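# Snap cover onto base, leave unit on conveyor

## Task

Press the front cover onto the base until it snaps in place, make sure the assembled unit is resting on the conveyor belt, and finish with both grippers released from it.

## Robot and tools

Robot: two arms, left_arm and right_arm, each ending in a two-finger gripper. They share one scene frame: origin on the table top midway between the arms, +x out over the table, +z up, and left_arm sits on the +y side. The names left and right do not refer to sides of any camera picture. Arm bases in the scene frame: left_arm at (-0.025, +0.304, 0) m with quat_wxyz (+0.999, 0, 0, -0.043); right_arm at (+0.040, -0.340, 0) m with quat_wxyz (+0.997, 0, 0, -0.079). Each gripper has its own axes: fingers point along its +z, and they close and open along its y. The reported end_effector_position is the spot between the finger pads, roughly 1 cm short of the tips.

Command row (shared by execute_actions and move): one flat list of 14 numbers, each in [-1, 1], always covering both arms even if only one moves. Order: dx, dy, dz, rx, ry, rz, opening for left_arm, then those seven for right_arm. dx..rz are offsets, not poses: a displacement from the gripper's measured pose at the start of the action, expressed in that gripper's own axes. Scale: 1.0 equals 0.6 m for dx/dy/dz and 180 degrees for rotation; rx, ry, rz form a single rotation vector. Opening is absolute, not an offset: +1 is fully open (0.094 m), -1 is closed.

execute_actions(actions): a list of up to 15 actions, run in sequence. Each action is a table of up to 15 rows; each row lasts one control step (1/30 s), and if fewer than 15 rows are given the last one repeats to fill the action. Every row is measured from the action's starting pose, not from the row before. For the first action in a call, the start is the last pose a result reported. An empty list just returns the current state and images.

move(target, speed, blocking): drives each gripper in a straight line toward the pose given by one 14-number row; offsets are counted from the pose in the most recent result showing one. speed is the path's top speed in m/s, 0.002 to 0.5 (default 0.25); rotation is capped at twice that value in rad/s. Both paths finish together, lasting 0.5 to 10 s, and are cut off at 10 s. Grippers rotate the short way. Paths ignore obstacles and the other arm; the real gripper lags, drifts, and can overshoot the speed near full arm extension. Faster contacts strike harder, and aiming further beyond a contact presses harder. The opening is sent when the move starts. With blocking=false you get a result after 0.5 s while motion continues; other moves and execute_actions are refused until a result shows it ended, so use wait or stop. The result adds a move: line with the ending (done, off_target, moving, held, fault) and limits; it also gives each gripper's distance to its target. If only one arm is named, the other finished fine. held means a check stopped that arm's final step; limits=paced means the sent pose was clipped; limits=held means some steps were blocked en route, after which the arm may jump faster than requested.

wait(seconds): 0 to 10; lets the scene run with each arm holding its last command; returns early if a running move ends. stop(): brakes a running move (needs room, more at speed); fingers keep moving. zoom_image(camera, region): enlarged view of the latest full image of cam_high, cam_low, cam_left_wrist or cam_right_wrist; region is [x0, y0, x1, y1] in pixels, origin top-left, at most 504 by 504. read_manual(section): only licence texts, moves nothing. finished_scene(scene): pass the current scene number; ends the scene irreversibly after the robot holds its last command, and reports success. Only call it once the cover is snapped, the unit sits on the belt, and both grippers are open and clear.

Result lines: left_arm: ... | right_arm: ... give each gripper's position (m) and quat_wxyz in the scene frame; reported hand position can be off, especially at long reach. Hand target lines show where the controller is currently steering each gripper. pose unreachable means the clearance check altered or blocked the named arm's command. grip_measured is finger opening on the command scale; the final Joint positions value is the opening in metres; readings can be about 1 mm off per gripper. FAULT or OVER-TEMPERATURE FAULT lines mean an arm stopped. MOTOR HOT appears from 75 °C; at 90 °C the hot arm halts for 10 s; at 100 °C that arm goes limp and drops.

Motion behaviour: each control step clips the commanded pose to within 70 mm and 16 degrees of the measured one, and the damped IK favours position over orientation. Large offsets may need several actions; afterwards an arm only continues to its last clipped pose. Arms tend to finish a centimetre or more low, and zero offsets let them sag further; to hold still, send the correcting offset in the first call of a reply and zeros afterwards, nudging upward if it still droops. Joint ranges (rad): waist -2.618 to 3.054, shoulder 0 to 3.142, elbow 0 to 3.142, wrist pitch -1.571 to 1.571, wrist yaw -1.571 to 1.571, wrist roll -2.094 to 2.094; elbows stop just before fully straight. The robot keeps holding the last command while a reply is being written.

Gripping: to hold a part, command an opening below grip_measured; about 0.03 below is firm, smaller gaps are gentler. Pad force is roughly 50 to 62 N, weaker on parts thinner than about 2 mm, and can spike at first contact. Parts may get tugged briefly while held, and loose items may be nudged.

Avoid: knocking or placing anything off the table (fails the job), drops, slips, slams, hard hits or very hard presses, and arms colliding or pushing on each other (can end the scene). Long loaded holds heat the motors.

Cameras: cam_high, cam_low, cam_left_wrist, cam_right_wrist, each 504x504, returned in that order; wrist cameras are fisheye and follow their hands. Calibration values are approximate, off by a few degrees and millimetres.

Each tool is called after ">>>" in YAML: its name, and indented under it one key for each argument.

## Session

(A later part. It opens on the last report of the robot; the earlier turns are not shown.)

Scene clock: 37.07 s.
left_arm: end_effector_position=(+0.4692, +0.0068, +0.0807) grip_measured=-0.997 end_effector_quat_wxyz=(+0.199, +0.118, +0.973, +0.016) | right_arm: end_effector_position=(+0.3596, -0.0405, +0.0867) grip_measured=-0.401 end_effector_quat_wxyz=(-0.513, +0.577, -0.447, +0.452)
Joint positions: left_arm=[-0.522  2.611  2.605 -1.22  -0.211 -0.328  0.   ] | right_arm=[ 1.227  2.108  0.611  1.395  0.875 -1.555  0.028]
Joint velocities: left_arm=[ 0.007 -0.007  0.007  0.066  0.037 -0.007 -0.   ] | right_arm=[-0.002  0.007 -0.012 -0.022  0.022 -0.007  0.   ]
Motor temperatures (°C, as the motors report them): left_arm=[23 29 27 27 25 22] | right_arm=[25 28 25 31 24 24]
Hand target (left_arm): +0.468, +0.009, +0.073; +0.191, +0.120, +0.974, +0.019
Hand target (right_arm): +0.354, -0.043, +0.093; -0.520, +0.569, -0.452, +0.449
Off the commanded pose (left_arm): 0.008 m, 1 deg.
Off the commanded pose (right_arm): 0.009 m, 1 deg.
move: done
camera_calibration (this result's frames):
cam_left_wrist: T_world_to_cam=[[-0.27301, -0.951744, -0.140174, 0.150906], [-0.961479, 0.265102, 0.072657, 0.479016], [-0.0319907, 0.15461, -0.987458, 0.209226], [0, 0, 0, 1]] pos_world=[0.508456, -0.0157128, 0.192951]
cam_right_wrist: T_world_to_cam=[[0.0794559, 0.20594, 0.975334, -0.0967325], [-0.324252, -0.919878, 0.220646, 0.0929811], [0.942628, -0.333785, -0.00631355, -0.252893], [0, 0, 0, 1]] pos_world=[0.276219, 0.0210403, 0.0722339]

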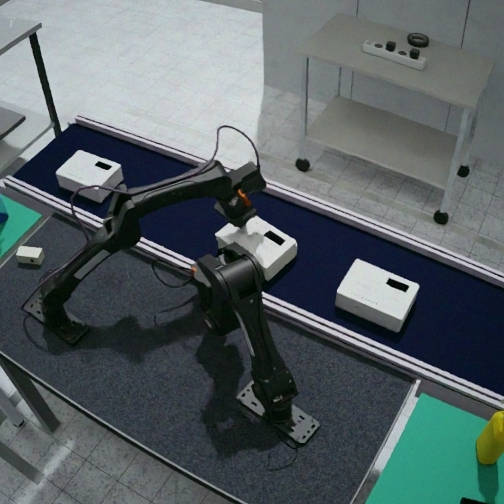

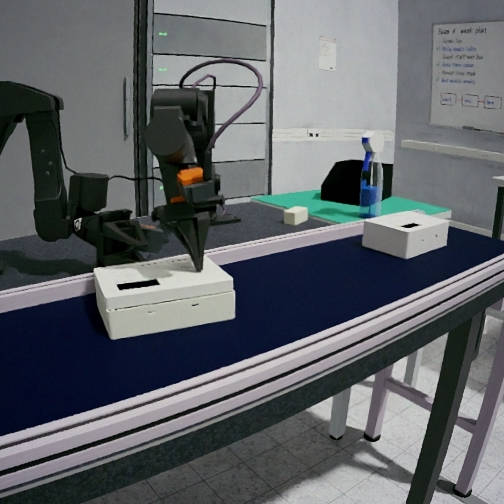

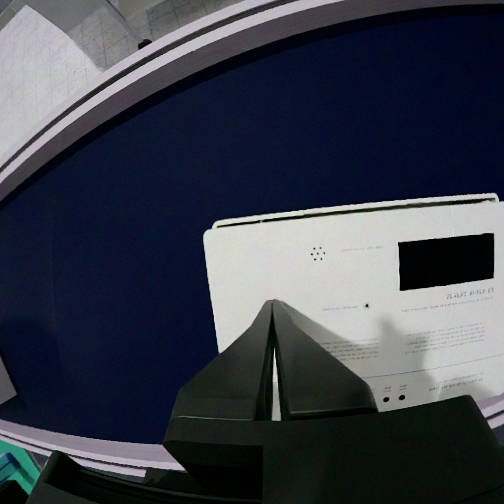

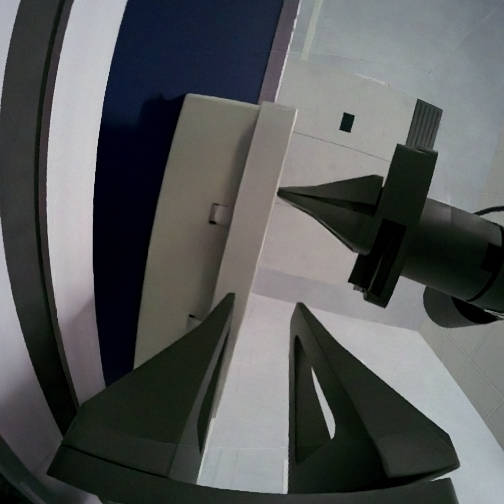

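>>> move:
  target: [0,0,-0.05,0,0,0,-1, 0,0.012,0,0,0,0,-0.35]
  speed: 0.05

Scene clock: 39.10 s.
left_arm: end_effector_position=(+0.4611, +0.0124, +0.0892) grip_measured=-0.997 end_effector_quat_wxyz=(+0.187, +0.119, +0.975, +0.022) | right_arm: end_effector_position=(+0.3597, -0.0405, +0.0878) grip_measured=-0.352 end_effector_quat_wxyz=(-0.519, +0.571, -0.447, +0.452)
Joint positions: left_arm=[-0.522  2.607  2.643 -1.29  -0.211 -0.332  0.   ] | right_arm=[ 1.227  2.12   0.611  1.427  0.877 -1.559  0.03 ]
Joint velocities: left_arm=[ 0.002 -0.032 -0.007 -0.007 -0.037 -0.037 -0.   ] | right_arm=[ 0.037 -0.017 -0.012 -0.007  0.022 -0.022 -0.   ]
Motor temperatures (°C, as the motors report them): left_arm=[23 30 27 27 25 22] | right_arm=[25 28 25 32 24 24]
Hand target (left_arm): +0.457, +0.007, +0.108; +0.200, +0.118, +0.973, +0.015
Hand target (right_arm): +0.359, -0.041, +0.080; -0.513, +0.577, -0.447, +0.451
Off the commanded pose (left_arm): 0.020 m, 2 deg.
Off the commanded pose (right_arm): 0.008 m, 1 deg.
move: off_target (left_arm)
camera_calibration (this result's frames):
cam_left_wrist: T_world_to_cam=[[-0.273427, -0.950415, -0.148155, 0.156114], [-0.960261, 0.260738, 0.0995708, 0.466273], [-0.0560038, 0.169493, -0.983939, 0.227111], [0, 0, 0, 1]] pos_world=[0.503149, -0.0116961, 0.200166]
cam_right_wrist: T_world_to_cam=[[0.0695116, 0.192587, 0.978815, -0.0950353], [-0.327298, -0.922472, 0.204744, 0.0951226], [0.942361, -0.334597, -0.00108926, -0.253412], [0, 0, 0, 1]] pos_world=[0.276545, 0.0212596, 0.0732701]

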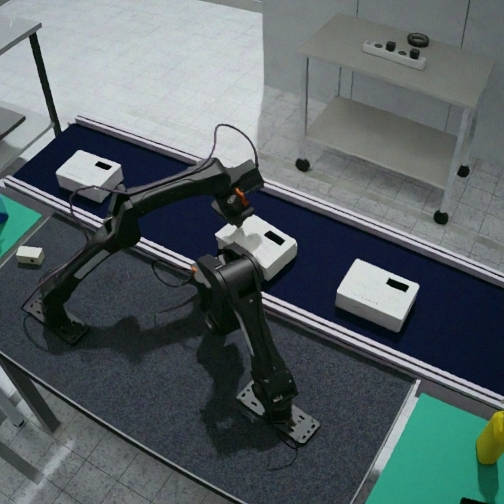

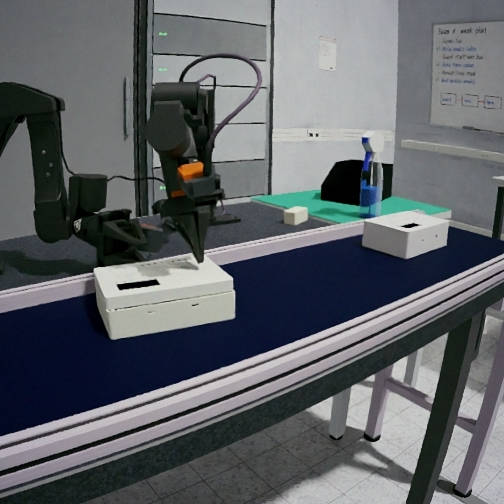

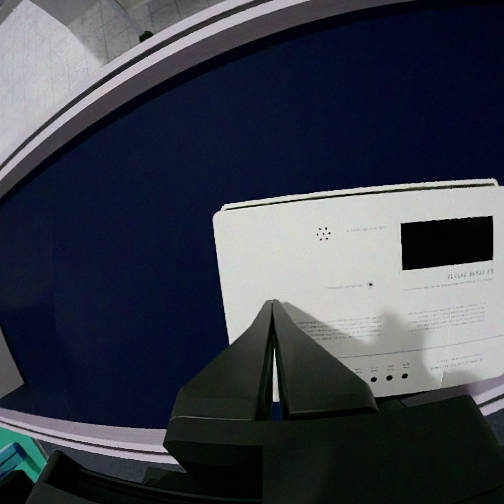

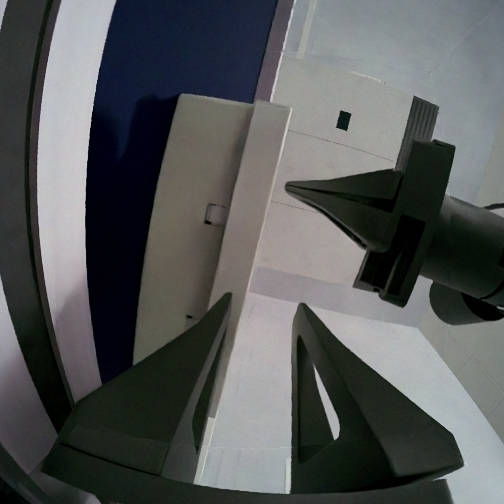

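>>> move:
  target: [0,0,-0.06,0,0,0,-1, 0,-0.003,-0.005,0,0.12,0,0.15]
  speed: 0.1

Scene clock: 41.80 s.
left_arm: end_effector_position=(+0.4510, +0.0150, +0.1243) grip_measured=-0.997 end_effector_quat_wxyz=(+0.191, +0.118, +0.974, +0.019) | right_arm: end_effector_position=(+0.3575, -0.0464, +0.0929) grip_measured=+0.148 end_effector_quat_wxyz=(-0.430, +0.476, -0.537, +0.549)
Joint positions: left_arm=[-0.529  2.607  2.787 -1.425 -0.211 -0.337  0.   ] | right_arm=[ 1.315  2.196  0.842  1.234  1.336 -1.515  0.054]
Joint velocities: left_arm=[ 0.012 -0.012  0.027 -0.066 -0.095 -0.022 -0.001] | right_arm=[-0.017  0.007 -0.007  0.051  0.051  0.037  0.   ]
Motor temperatures (°C, as the motors report them): left_arm=[23 30 27 27 25 22] | right_arm=[25 28 25 32 24 24]
Hand target (left_arm): +0.448, +0.012, +0.123; +0.189, +0.119, +0.975, +0.021
Hand target (right_arm): +0.356, -0.041, +0.090; +0.426, -0.477, +0.537, -0.551
Off the commanded pose (left_arm): 0.004 m, 1 deg.
Off the commanded pose (right_arm): 0.006 m, 0 deg.
move: done
camera_calibration (this result's frames):
cam_left_wrist: T_world_to_cam=[[-0.273367, -0.951231, -0.142932, 0.160403], [-0.96072, 0.262608, 0.0897471, 0.45372], [-0.0478351, 0.161851, -0.985655, 0.257188], [0, 0, 0, 1]] pos_world=[0.492049, -0.00819594, 0.235705]
cam_right_wrist: T_world_to_cam=[[0.112445, 0.167923, 0.979366, -0.115364], [-0.644158, -0.738141, 0.200521, 0.210225], [0.756582, -0.653414, 0.0251689, -0.204136], [0, 0, 0, 1]] pos_world=[0.302835, 0.041163, 0.0759671]

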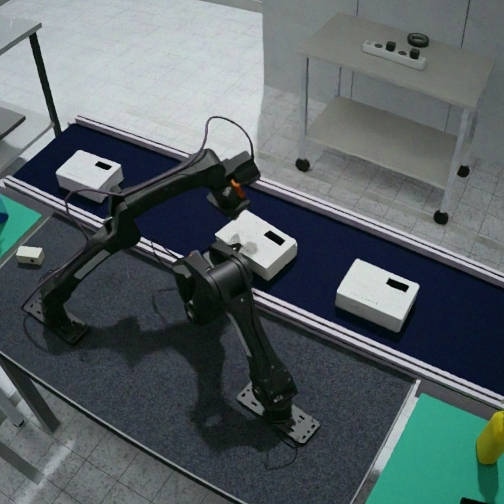

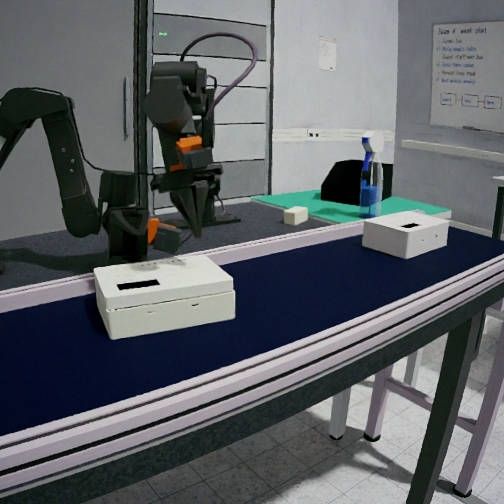

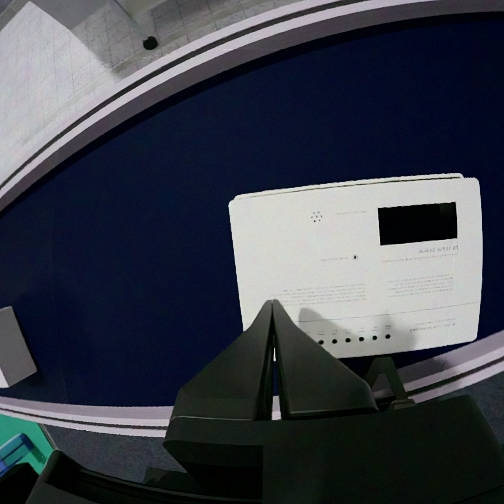

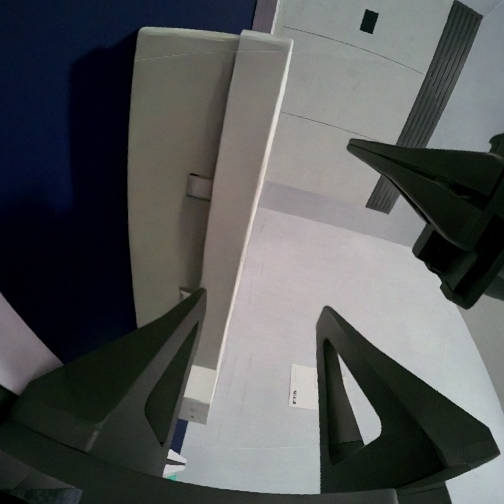

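>>> move:
  target: [0,0,-0.003,0,0,0,-1, -0.025,0.022,-0.005,-0.07,0,0,0.0]
  speed: 0.08

Scene clock: 43.90 s.
left_arm: end_effector_position=(+0.4506, +0.0153, +0.1244) grip_measured=-0.997 end_effector_quat_wxyz=(+0.191, +0.118, +0.974, +0.019) | right_arm: end_effector_position=(+0.3581, -0.0378, +0.0791) grip_measured=+0.001 end_effector_quat_wxyz=(-0.379, +0.511, -0.586, +0.502)
Joint positions: left_arm=[-0.529  2.607  2.789 -1.427 -0.211 -0.337  0.   ] | right_arm=[ 1.315  2.071  1.02   0.245  1.276 -0.857  0.047]
Joint velocities: left_arm=[ 0.017  0.002 -0.007 -0.022  0.022 -0.051 -0.   ] | right_arm=[ 0.002 -0.017  0.042 -0.125 -0.007  0.081 -0.   ]
Motor temperatures (°C, as the motors report them): left_arm=[23 31 27 27 25 22] | right_arm=[25 28 25 31 24 24]
Hand target (left_arm): +0.450, +0.015, +0.126; +0.191, +0.118, +0.974, +0.019
Hand target (right_arm): +0.357, -0.031, +0.081; +0.380, -0.521, +0.588, -0.488
Off the commanded pose (left_arm): 0.002 m, 0 deg.
Off the commanded pose (right_arm): 0.006 m, 2 deg.
move: done
camera_calibration (this result's frames):
cam_left_wrist: T_world_to_cam=[[-0.2735, -0.951137, -0.143303, 0.160658], [-0.960635, 0.262548, 0.0908189, 0.453175], [-0.0487572, 0.162501, -0.985503, 0.257695], [0, 0, 0, 1]] pos_world=[0.49184, -0.00804862, 0.235826]
cam_right_wrist: T_world_to_cam=[[0.292173, 0.138343, 0.946307, -0.166154], [-0.616568, -0.729148, 0.296962, 0.202516], [0.73108, -0.670227, -0.127739, -0.177996], [0, 0, 0, 1]] pos_world=[0.303539, 0.0513528, 0.0743559]

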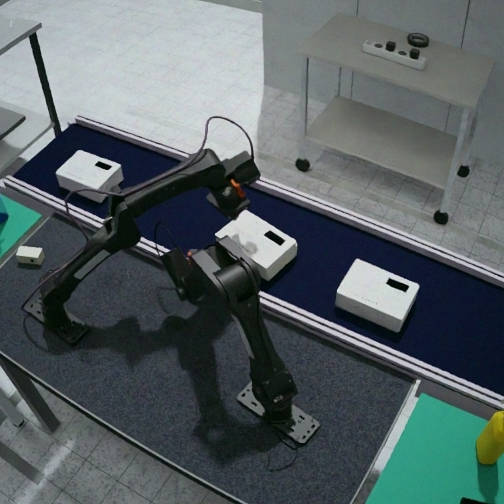

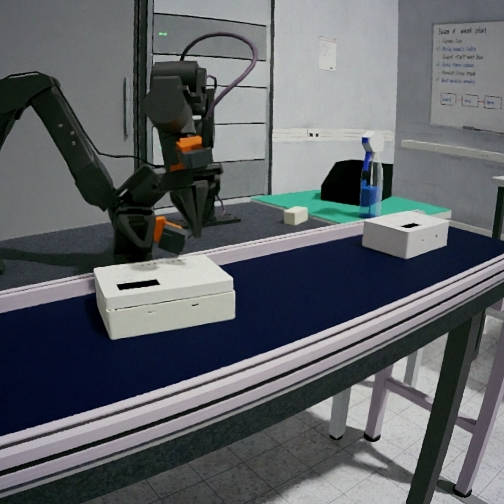

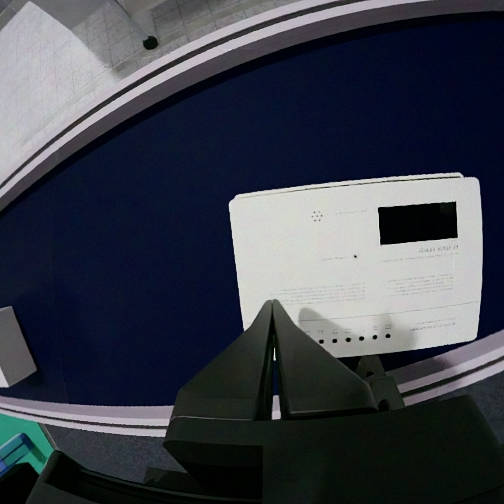

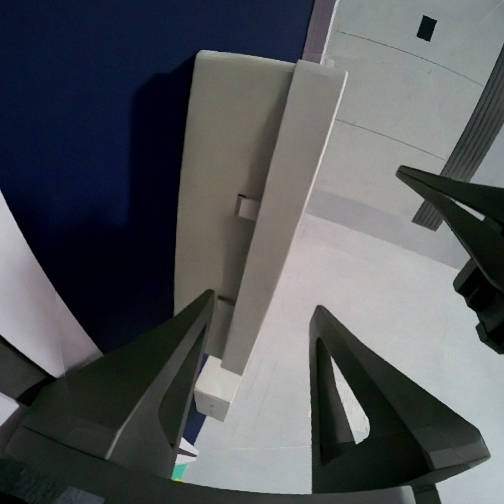

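>>> move:
  target: [0,0,-0.003,0,0,0,-1, -0.005,-0.011,0.042,0,0,0,0.0]
  speed: 0.03

Scene clock: 45.30 s.
left_arm: end_effector_position=(+0.4506, +0.0153, +0.1244) grip_measured=-0.997 end_effector_quat_wxyz=(+0.191, +0.118, +0.974, +0.019) | right_arm: end_effector_position=(+0.3790, -0.0396, +0.0807) grip_measured=+0.001 end_effector_quat_wxyz=(-0.376, +0.517, -0.583, +0.502)
Joint positions: left_arm=[-0.529  2.607  2.789 -1.427 -0.211 -0.337  0.   ] | right_arm=[ 1.262  2.085  1.022  0.369  1.231 -0.988  0.047]
Joint velocities: left_arm=[-0.012  0.007 -0.012  0.007  0.022 -0.022 -0.   ] | right_arm=[-0.017 -0.007 -0.007  0.037 -0.007 -0.081 -0.   ]
Motor temperatures (°C, as the motors report them): left_arm=[23 31 27 27 25 22] | right_arm=[25 28 25 31 24 24]
Hand target (left_arm): +0.450, +0.015, +0.126; +0.191, +0.118, +0.974, +0.019
Hand target (right_arm): +0.384, -0.040, +0.080; +0.378, -0.511, +0.587, -0.502
Off the commanded pose (left_arm): 0.002 m, 0 deg.
Off the commanded pose (right_arm): 0.005 m, 1 deg.
move: done
camera_calibration (this result's frames):
cam_left_wrist: T_world_to_cam=[[-0.2735, -0.951137, -0.143303, 0.160658], [-0.960635, 0.262548, 0.0908189, 0.453175], [-0.0487572, 0.162501, -0.985503, 0.257695], [0, 0, 0, 1]] pos_world=[0.49184, -0.00804862, 0.235826]
cam_right_wrist: T_world_to_cam=[[0.296157, 0.149565, 0.943356, -0.174423], [-0.609855, -0.730518, 0.307279, 0.210215], [0.735097, -0.666314, -0.125135, -0.195872], [0, 0, 0, 1]] pos_world=[0.323842, 0.0491414, 0.0754384]

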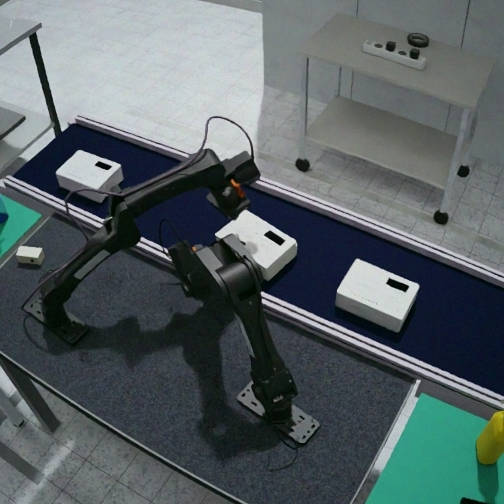

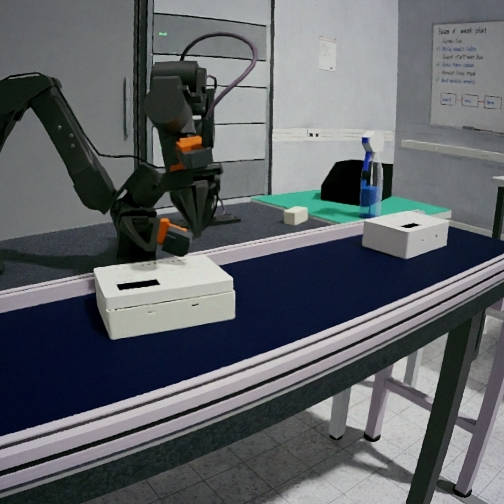

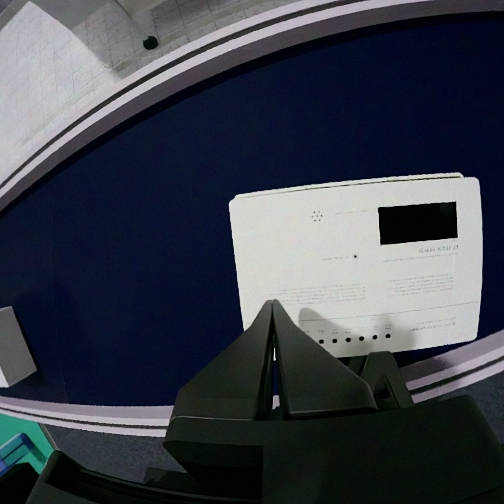

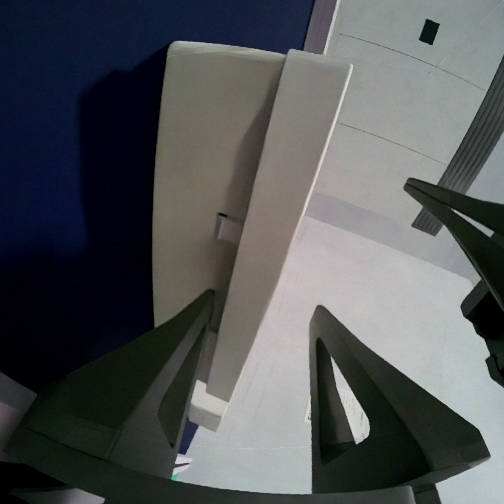

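>>> move:
  target: [0,0,-0.003,0,0,0,-1, 0,0.003,0.022,0,0,0,0.05]
  speed: 0.02

Scene clock: 46.30 s.
left_arm: end_effector_position=(+0.4506, +0.0153, +0.1244) grip_measured=-0.997 end_effector_quat_wxyz=(+0.191, +0.118, +0.974, +0.019) | right_arm: end_effector_position=(+0.3854, -0.0380, +0.0800) grip_measured=+0.048 end_effector_quat_wxyz=(-0.379, +0.521, -0.579, +0.500)
Joint positions: left_arm=[-0.529  2.607  2.789 -1.427 -0.211 -0.337  0.   ] | right_arm=[ 1.247  2.095  1.022  0.424  1.21  -1.037  0.049]
Joint velocities: left_arm=[-0.007 -0.017  0.007 -0.051 -0.066  0.007 -0.002] | right_arm=[-0.012 -0.017  0.002 -0.037  0.007 -0.095  0.001]
Motor temperatures (°C, as the motors report them): left_arm=[23 31 27 27 25 22] | right_arm=[25 28 25 31 24 24]
Hand target (left_arm): +0.450, +0.015, +0.126; +0.191, +0.118, +0.974, +0.019
Hand target (right_arm): +0.391, -0.042, +0.076; +0.376, -0.517, +0.583, -0.502
Off the commanded pose (left_arm): 0.002 m, 0 deg.
Off the commanded pose (right_arm): 0.008 m, 1 deg.
move: done
camera_calibration (this result's frames):
cam_left_wrist: T_world_to_cam=[[-0.2735, -0.951137, -0.143303, 0.160658], [-0.960635, 0.262548, 0.0908189, 0.453175], [-0.0487572, 0.162501, -0.985503, 0.257695], [0, 0, 0, 1]] pos_world=[0.49184, -0.00804862, 0.235826]
cam_right_wrist: T_world_to_cam=[[0.294913, 0.154939, 0.942879, -0.175124], [-0.600813, -0.737226, 0.309066, 0.2116], [0.743001, -0.657641, -0.124328, -0.202326], [0, 0, 0, 1]] pos_world=[0.329107, 0.0500726, 0.0745671]

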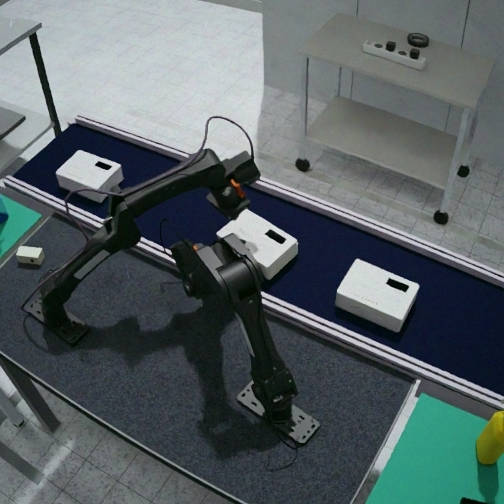

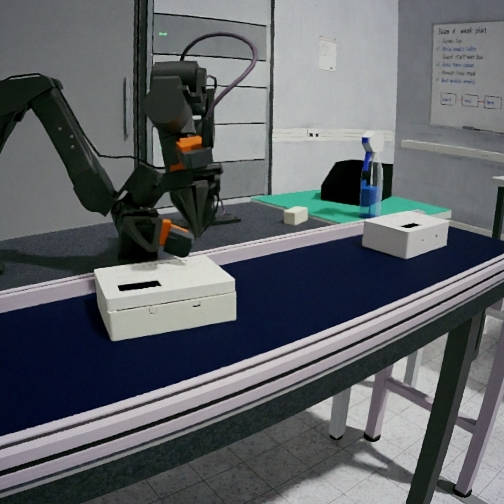

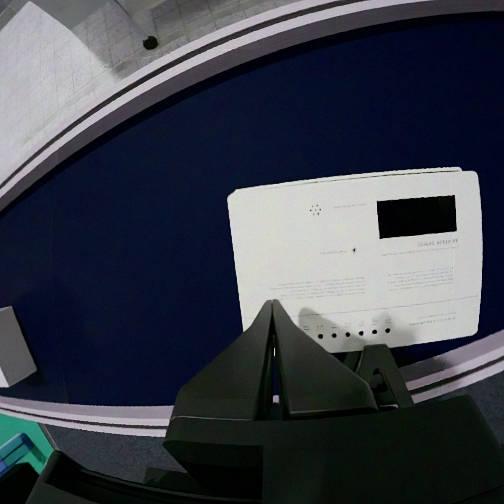

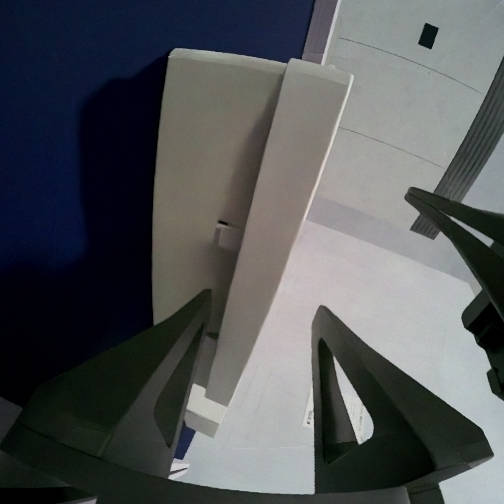

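>>> execute_actions:
  actions:
    - [[0,0,-0.003,0,0,0,-1, 0,0,-0.003,0,0,0,-0.05],[0,0,-0.003,0,0,0,-1, 0,0,-0.003,0,0,0,-0.1],[0,0,-0.003,0,0,0,-1, 0,0,-0.003,0,0,0,-0.15],[0,0,-0.003,0,0,0,-1, 0,0,-0.003,0,0,0,-0.2],[0,0,-0.003,0,0,0,-1, 0,0,-0.003,0,0,0,-0.25],[0,0,-0.003,0,0,0,-1, 0,0,-0.003,0,0,0,-0.3],[0,0,-0.003,0,0,0,-1, 0,0,-0.003,0,0,0,-0.35],[0,0,-0.003,0,0,0,-1, 0,0,-0.003,0,0,0,-0.4],[0,0,-0.003,0,0,0,-1, 0,0,-0.003,0,0,0,-0.45],[0,0,-0.003,0,0,0,-1, 0,0,-0.003,0,0,0,-0.5],[0,0,-0.003,0,0,0,-1, 0,0,-0.003,0,0,0,-0.55],[0,0,-0.003,0,0,0,-1, 0,0,-0.003,0,0,0,-0.6],[0,0,-0.003,0,0,0,-1, 0,0,-0.003,0,0,0,-0.65],[0,0,-0.003,0,0,0,-1, 0,0,-0.003,0,0,0,-0.7],[0,0,-0.003,0,0,0,-1, 0,0,-0.003,0,0,0,-0.72]]

>>> wait:
  seconds: 0.3

Scene clock: 47.23 s.
left_arm: end_effector_position=(+0.4506, +0.0153, +0.1244) grip_measured=-0.997 end_effector_quat_wxyz=(+0.191, +0.118, +0.974, +0.019) | right_arm: end_effector_position=(+0.3856, -0.0377, +0.0806) grip_measured=-0.620 end_effector_quat_wxyz=(-0.381, +0.519, -0.580, +0.499)
Joint positions: left_arm=[-0.529  2.607  2.789 -1.427 -0.211 -0.337  0.   ] | right_arm=[ 1.247  2.095  1.022  0.429  1.211 -1.036  0.018]
Joint velocities: left_arm=[-0.012  0.007 -0.017  0.022  0.066  0.037 -0.001] | right_arm=[ 0.002  0.007 -0.007  0.022 -0.022  0.037 -0.001]
Motor temperatures (°C, as the motors report them): left_arm=[23 31 27 27 25 22] | right_arm=[25 28 25 31 24 24]
Hand target (left_arm): +0.450, +0.015, +0.126; +0.191, +0.118, +0.974, +0.019
Hand target (right_arm): +0.384, -0.038, +0.080; +0.379, -0.521, +0.579, -0.500
Off the commanded pose (left_arm): 0.002 m, 0 deg.
Off the commanded pose (right_arm): 0.002 m, 0 deg.
camera_calibration (this result's frames):
cam_left_wrist: T_world_to_cam=[[-0.2735, -0.951137, -0.143303, 0.160658], [-0.960635, 0.262548, 0.0908189, 0.453175], [-0.0487572, 0.162501, -0.985503, 0.257695], [0, 0, 0, 1]] pos_world=[0.49184, -0.00804862, 0.235826]
cam_right_wrist: T_world_to_cam=[[0.292028, 0.149769, 0.94461, -0.174975], [-0.602595, -0.738154, 0.303329, 0.212826], [0.742697, -0.657798, -0.125312, -0.202065], [0, 0, 0, 1]] pos_world=[0.329419, 0.0503866, 0.0754055]

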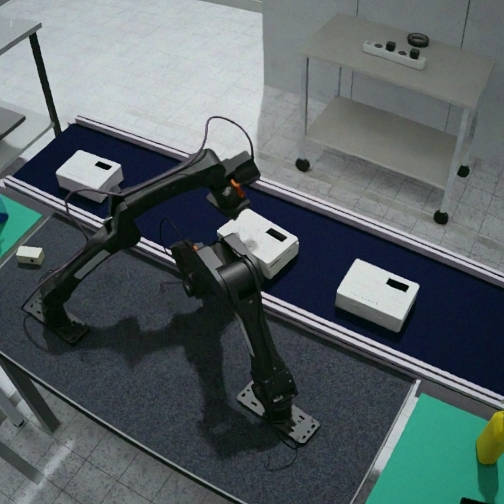

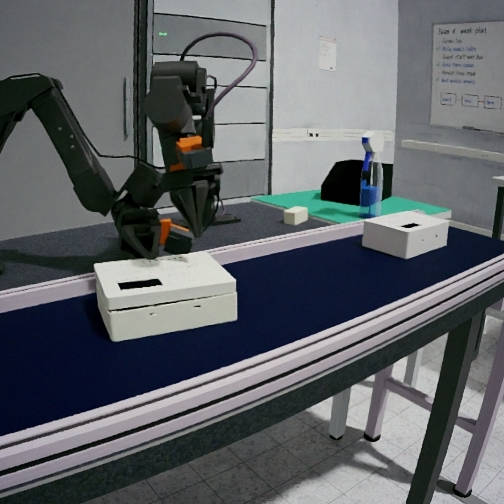

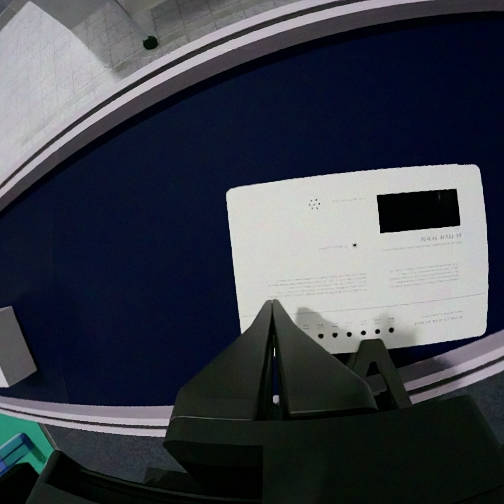

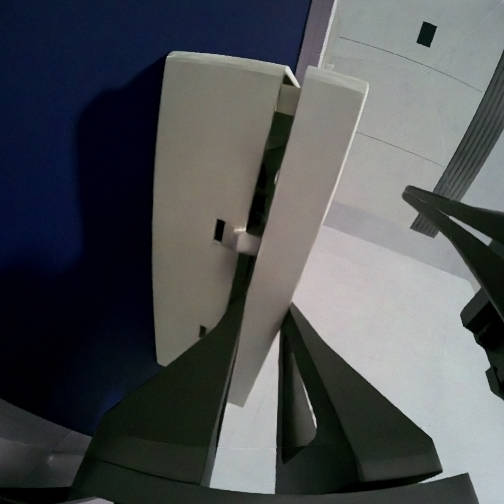

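Scene clock: 47.53 s.
left_arm: end_effector_position=(+0.4506, +0.0153, +0.1244) grip_measured=-0.997 end_effector_quat_wxyz=(+0.191, +0.118, +0.974, +0.019) | right_arm: end_effector_position=(+0.3856, -0.0378, +0.0806) grip_measured=-0.620 end_effector_quat_wxyz=(-0.381, +0.517, -0.581, +0.499)
Joint positions: left_arm=[-0.529  2.607  2.789 -1.427 -0.211 -0.337  0.   ] | right_arm=[ 1.247  2.095  1.022  0.43   1.211 -1.033  0.018]
Joint velocities: left_arm=[-0.012 -0.007 -0.007 -0.037 -0.007  0.066  0.   ] | right_arm=[ 0.012  0.002 -0.017  0.022 -0.007  0.037  0.001]
Motor temperatures (°C, as the motors report them): left_arm=[23 31 27 27 25 22] | right_arm=[25 28 25 31 24 24]
Hand target (left_arm): +0.450, +0.015, +0.126; +0.191, +0.118, +0.974, +0.019
Hand target (right_arm): +0.384, -0.038, +0.080; +0.379, -0.521, +0.579, -0.500
Off the commanded pose (left_arm): 0.002 m, 0 deg.
Off the commanded pose (right_arm): 0.002 m, 1 deg.
wait: 0.30 s; at rest by 0.17 s
camera_calibration (this result's frames):
cam_left_wrist: T_world_to_cam=[[-0.2735, -0.951137, -0.143303, 0.160658], [-0.960635, 0.262548, 0.0908189, 0.453175], [-0.0487572, 0.162501, -0.985503, 0.257695], [0, 0, 0, 1]] pos_world=[0.49184, -0.00804862, 0.235826]
cam_right_wrist: T_world_to_cam=[[0.291277, 0.146505, 0.945354, -0.174942], [-0.603581, -0.738535, 0.300425, 0.213388], [0.742191, -0.658105, -0.12669, -0.201788], [0, 0, 0, 1]] pos_world=[0.329519, 0.0504266, 0.0757099]

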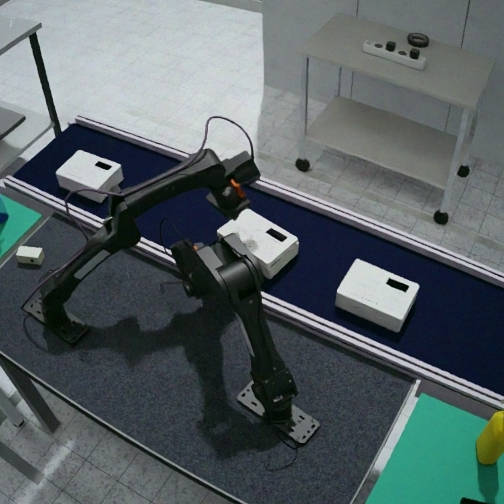

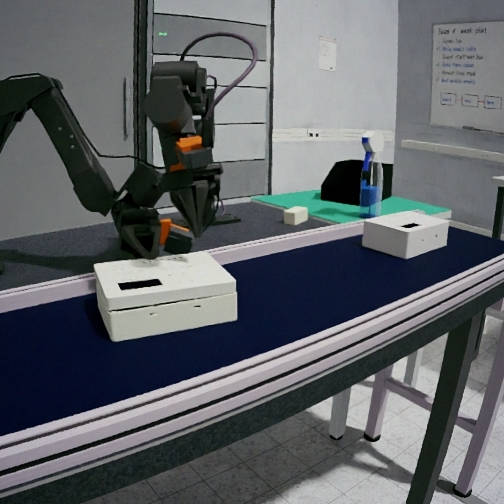

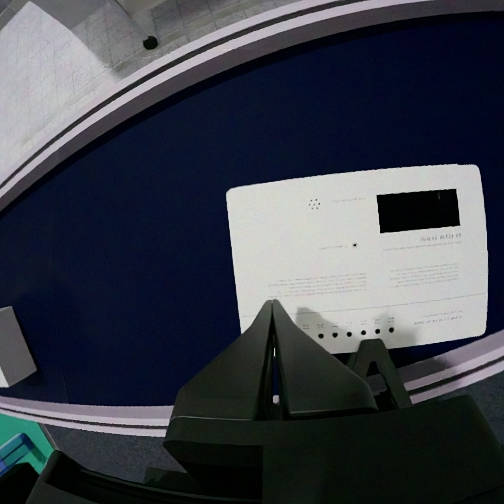

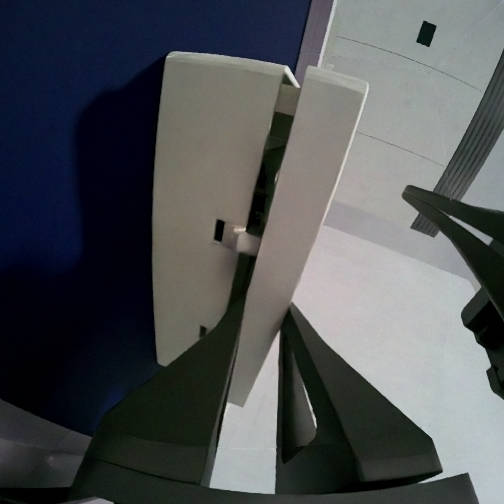

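Gripped. Lift a bit more (~7 mm).

>>> move:
  target: [0,0,-0.003,0,0,0,-1, 0,-0.022,-0.004,0,0,0,-0.75]
  speed: 0.02

Scene clock: 48.50 s.
left_arm: end_effector_position=(+0.4506, +0.0153, +0.1244) grip_measured=-0.997 end_effector_quat_wxyz=(+0.191, +0.118, +0.974, +0.019) | right_arm: end_effector_position=(+0.3855, -0.0378, +0.0861) grip_measured=-0.625 end_effector_quat_wxyz=(-0.384, +0.515, -0.582, +0.498)
Joint positions: left_arm=[-0.529  2.607  2.789 -1.427 -0.211 -0.337  0.   ] | right_arm=[ 1.247  2.08   1.022  0.422  1.211 -1.033  0.018]
Joint velocities: left_arm=[ 0.002  0.007  0.002 -0.007  0.037 -0.095  0.001] | right_arm=[ 0.012 -0.007  0.017  0.007  0.022  0.051  0.001]
Motor temperatures (°C, as the motors report them): left_arm=[23 31 27 27 25 22] | right_arm=[25 28 25 31 24 24]
Hand target (left_arm): +0.450, +0.015, +0.126; +0.191, +0.118, +0.974, +0.019
Hand target (right_arm): +0.386, -0.037, +0.094; +0.382, -0.517, +0.581, -0.499
Off the commanded pose (left_arm): 0.002 m, 0 deg.
Off the commanded pose (right_arm): 0.008 m, 0 deg.
move: done
camera_calibration (this result's frames):
cam_left_wrist: T_world_to_cam=[[-0.2735, -0.951137, -0.143303, 0.160658], [-0.960635, 0.262548, 0.0908189, 0.453175], [-0.0487572, 0.162501, -0.985503, 0.257695], [0, 0, 0, 1]] pos_world=[0.49184, -0.00804862, 0.235826]
cam_right_wrist: T_world_to_cam=[[0.287926, 0.140109, 0.947348, -0.179165], [-0.604632, -0.740542, 0.293289, 0.212643], [0.742643, -0.657242, -0.128507, -0.201103], [0, 0, 0, 1]] pos_world=[0.329505, 0.0503998, 0.0815227]

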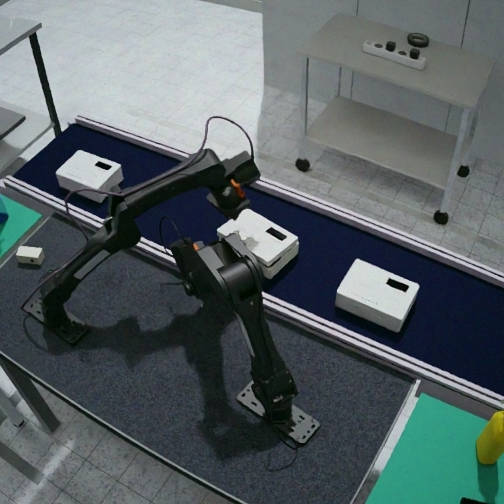

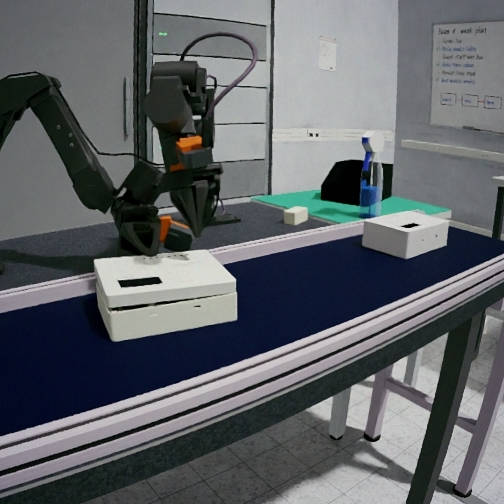

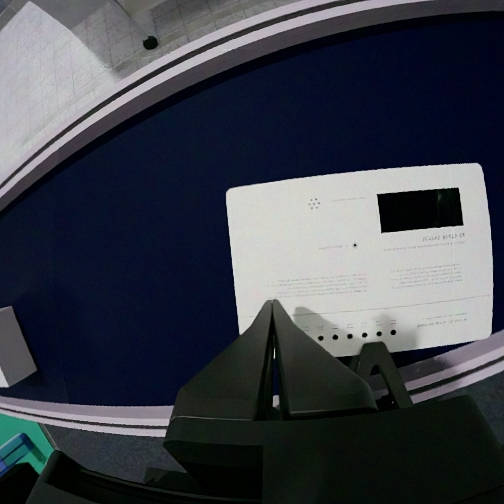

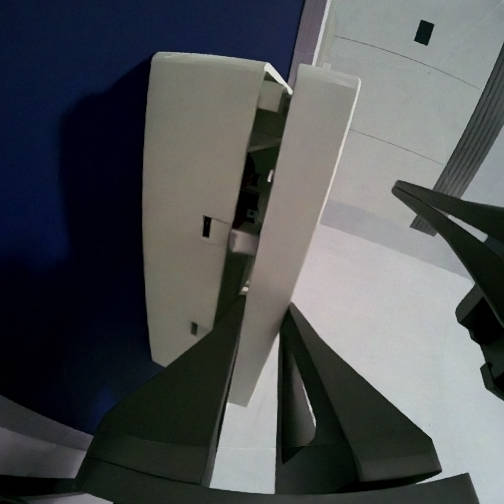

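>>> move:
  target: [0,0,-0.003,0,0,0,-1, 0,-0.018,0.02,0,0,0.025,-0.75]
  speed: 0.02

>>> zoom_image:
  camera: "cam_low"
  region: [70, 220, 260, 350]

Scene clock: 50.90 s.
left_arm: end_effector_position=(+0.4506, +0.0153, +0.1244) grip_measured=-0.997 end_effector_quat_wxyz=(+0.191, +0.118, +0.974, +0.019) | right_arm: end_effector_position=(+0.3915, -0.0394, +0.0857) grip_measured=-0.625 end_effector_quat_wxyz=(-0.391, +0.509, -0.591, +0.489)
Joint positions: left_arm=[-0.529  2.607  2.789 -1.427 -0.211 -0.337  0.   ] | right_arm=[ 1.23   2.08   1.022  0.438  1.19  -1.023  0.018]
Joint velocities: left_arm=[-0.002 -0.002 -0.002  0.022  0.051  0.007 -0.001] | right_arm=[ 0.007 -0.002 -0.002 -0.007  0.007  0.095 -0.001]
Motor temperatures (°C, as the motors report them): left_arm=[23 31 27 27 25 22] | right_arm=[25 29 26 31 24 24]
Hand target (left_arm): +0.450, +0.015, +0.126; +0.191, +0.118, +0.974, +0.019
Hand target (right_arm): +0.399, -0.040, +0.094; +0.403, -0.492, +0.602, -0.483
Off the commanded pose (left_arm): 0.002 m, 0 deg.
Off the commanded pose (right_arm): 0.012 m, 3 deg.
move: off_target (right_arm)
camera_calibration (this result's frames):
cam_left_wrist: T_world_to_cam=[[-0.2735, -0.951137, -0.143303, 0.160658], [-0.960635, 0.262548, 0.0908189, 0.453175], [-0.0487572, 0.162501, -0.985503, 0.257695], [0, 0, 0, 1]] pos_world=[0.49184, -0.00804862, 0.235826]
cam_right_wrist: T_world_to_cam=[[0.289665, 0.1104, 0.95074, -0.182476], [-0.60555, -0.748111, 0.271366, 0.217087], [0.741217, -0.654326, -0.149849, -0.204098], [0, 0, 0, 1]] pos_world=[0.335595, 0.0490035, 0.0839934]

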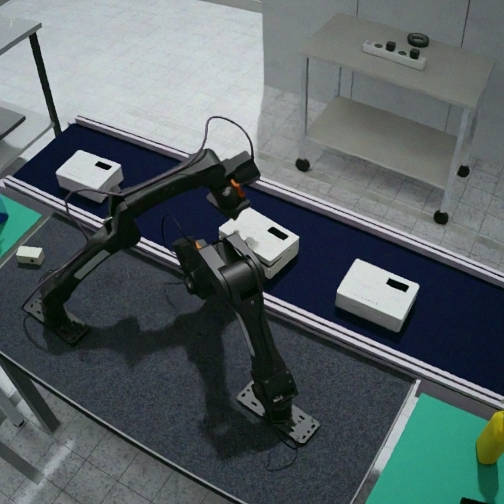

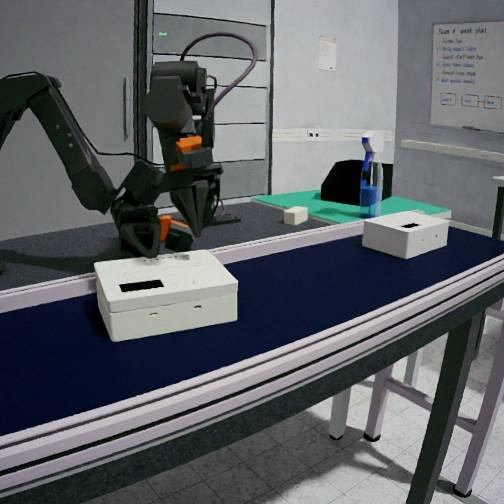

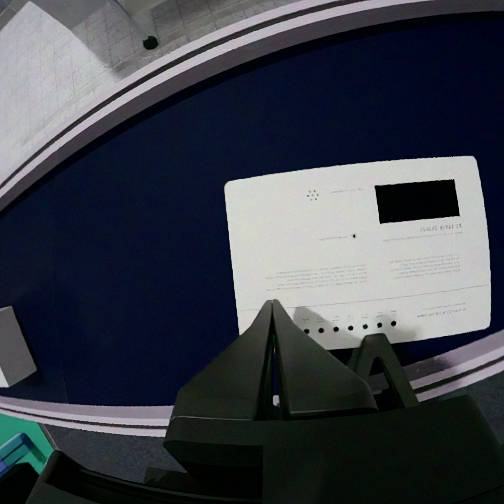

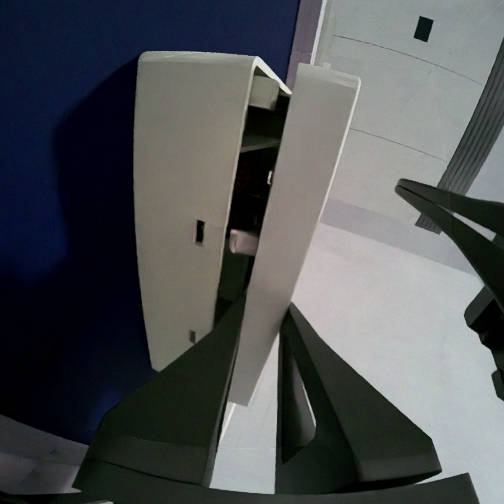

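Region (70, 220, 260, 350) of cam_low's 504x504 image, scaled by 2.653, with more detail than that image has; it fills the top 345 rows of this view, and the rest is white.

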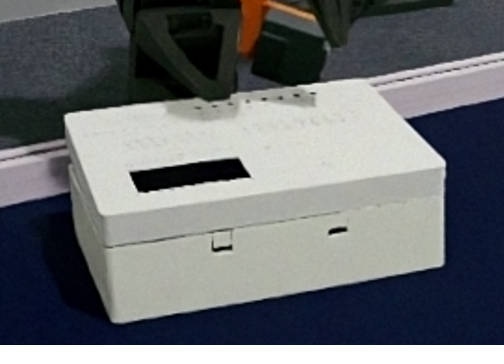

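>>> move:
  target: [0,0,-0.003,0,0,0,-1, 0,0.015,0.014,0,0,0.01,-0.75]
  speed: 0.02

Scene clock: 52.00 s.
left_arm: end_effector_position=(+0.4506, +0.0153, +0.1244) grip_measured=-0.997 end_effector_quat_wxyz=(+0.191, +0.118, +0.974, +0.019) | right_arm: end_effector_position=(+0.3929, -0.0370, +0.0829) grip_measured=-0.626 end_effector_quat_wxyz=(-0.401, +0.501, -0.594, +0.485)
Joint positions: left_arm=[-0.529  2.607  2.789 -1.427 -0.211 -0.337  0.   ] | right_arm=[ 1.23   2.1    1.022  0.485  1.191 -1.023  0.018]
Joint velocities: left_arm=[ 0.007  0.002 -0.012 -0.051 -0.095  0.022 -0.   ] | right_arm=[ 0.017 -0.002  0.017 -0.037  0.037 -0.022 -0.   ]
Motor temperatures (°C, as the motors report them): left_arm=[23 32 27 27 25 22] | right_arm=[25 29 26 32 24 24]
Hand target (left_arm): +0.450, +0.015, +0.126; +0.191, +0.118, +0.974, +0.019
Hand target (right_arm): +0.397, -0.041, +0.075; +0.399, -0.500, +0.599, -0.483
Off the commanded pose (left_arm): 0.002 m, 0 deg.
Off the commanded pose (right_arm): 0.010 m, 1 deg.
move: done
camera_calibration (this result's frames):
cam_left_wrist: T_world_to_cam=[[-0.2735, -0.951137, -0.143303, 0.160658], [-0.960635, 0.262548, 0.0908189, 0.453175], [-0.0487572, 0.162501, -0.985503, 0.257695], [0, 0, 0, 1]] pos_world=[0.49184, -0.00804862, 0.235826]
cam_right_wrist: T_world_to_cam=[[0.27716, 0.088065, 0.956779, -0.176901], [-0.609429, -0.753738, 0.245916, 0.223957], [0.742818, -0.651247, -0.155237, -0.204016], [0, 0, 0, 1]] pos_world=[0.337062, 0.0515192, 0.0825102]

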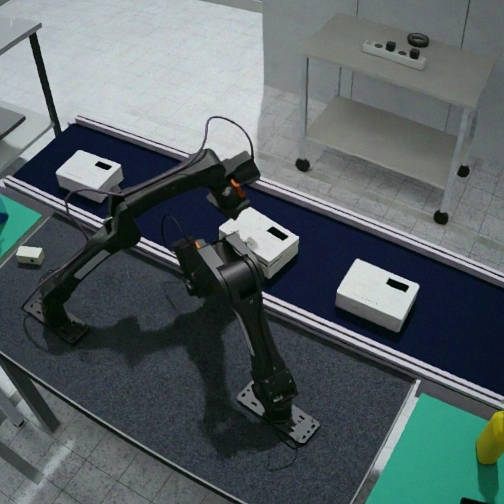

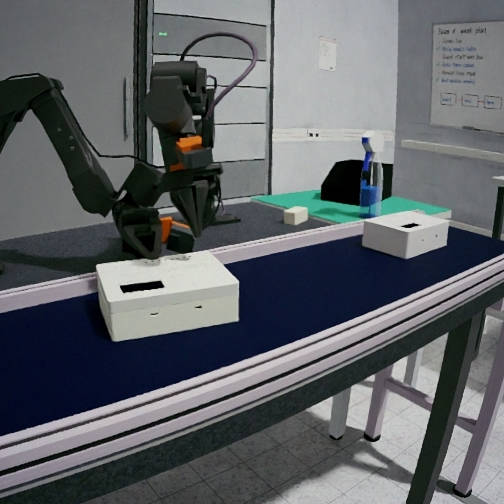

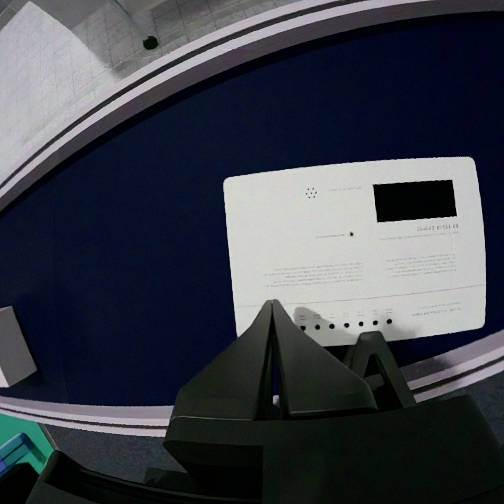

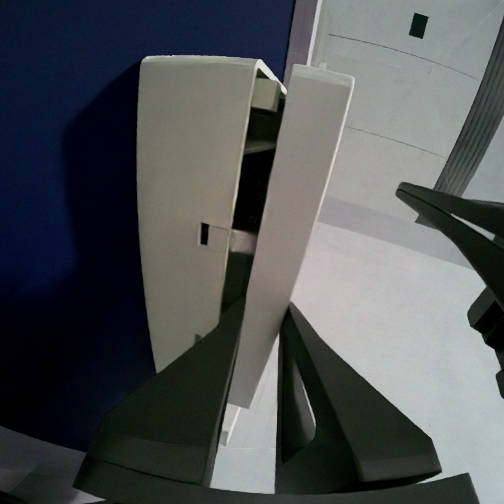

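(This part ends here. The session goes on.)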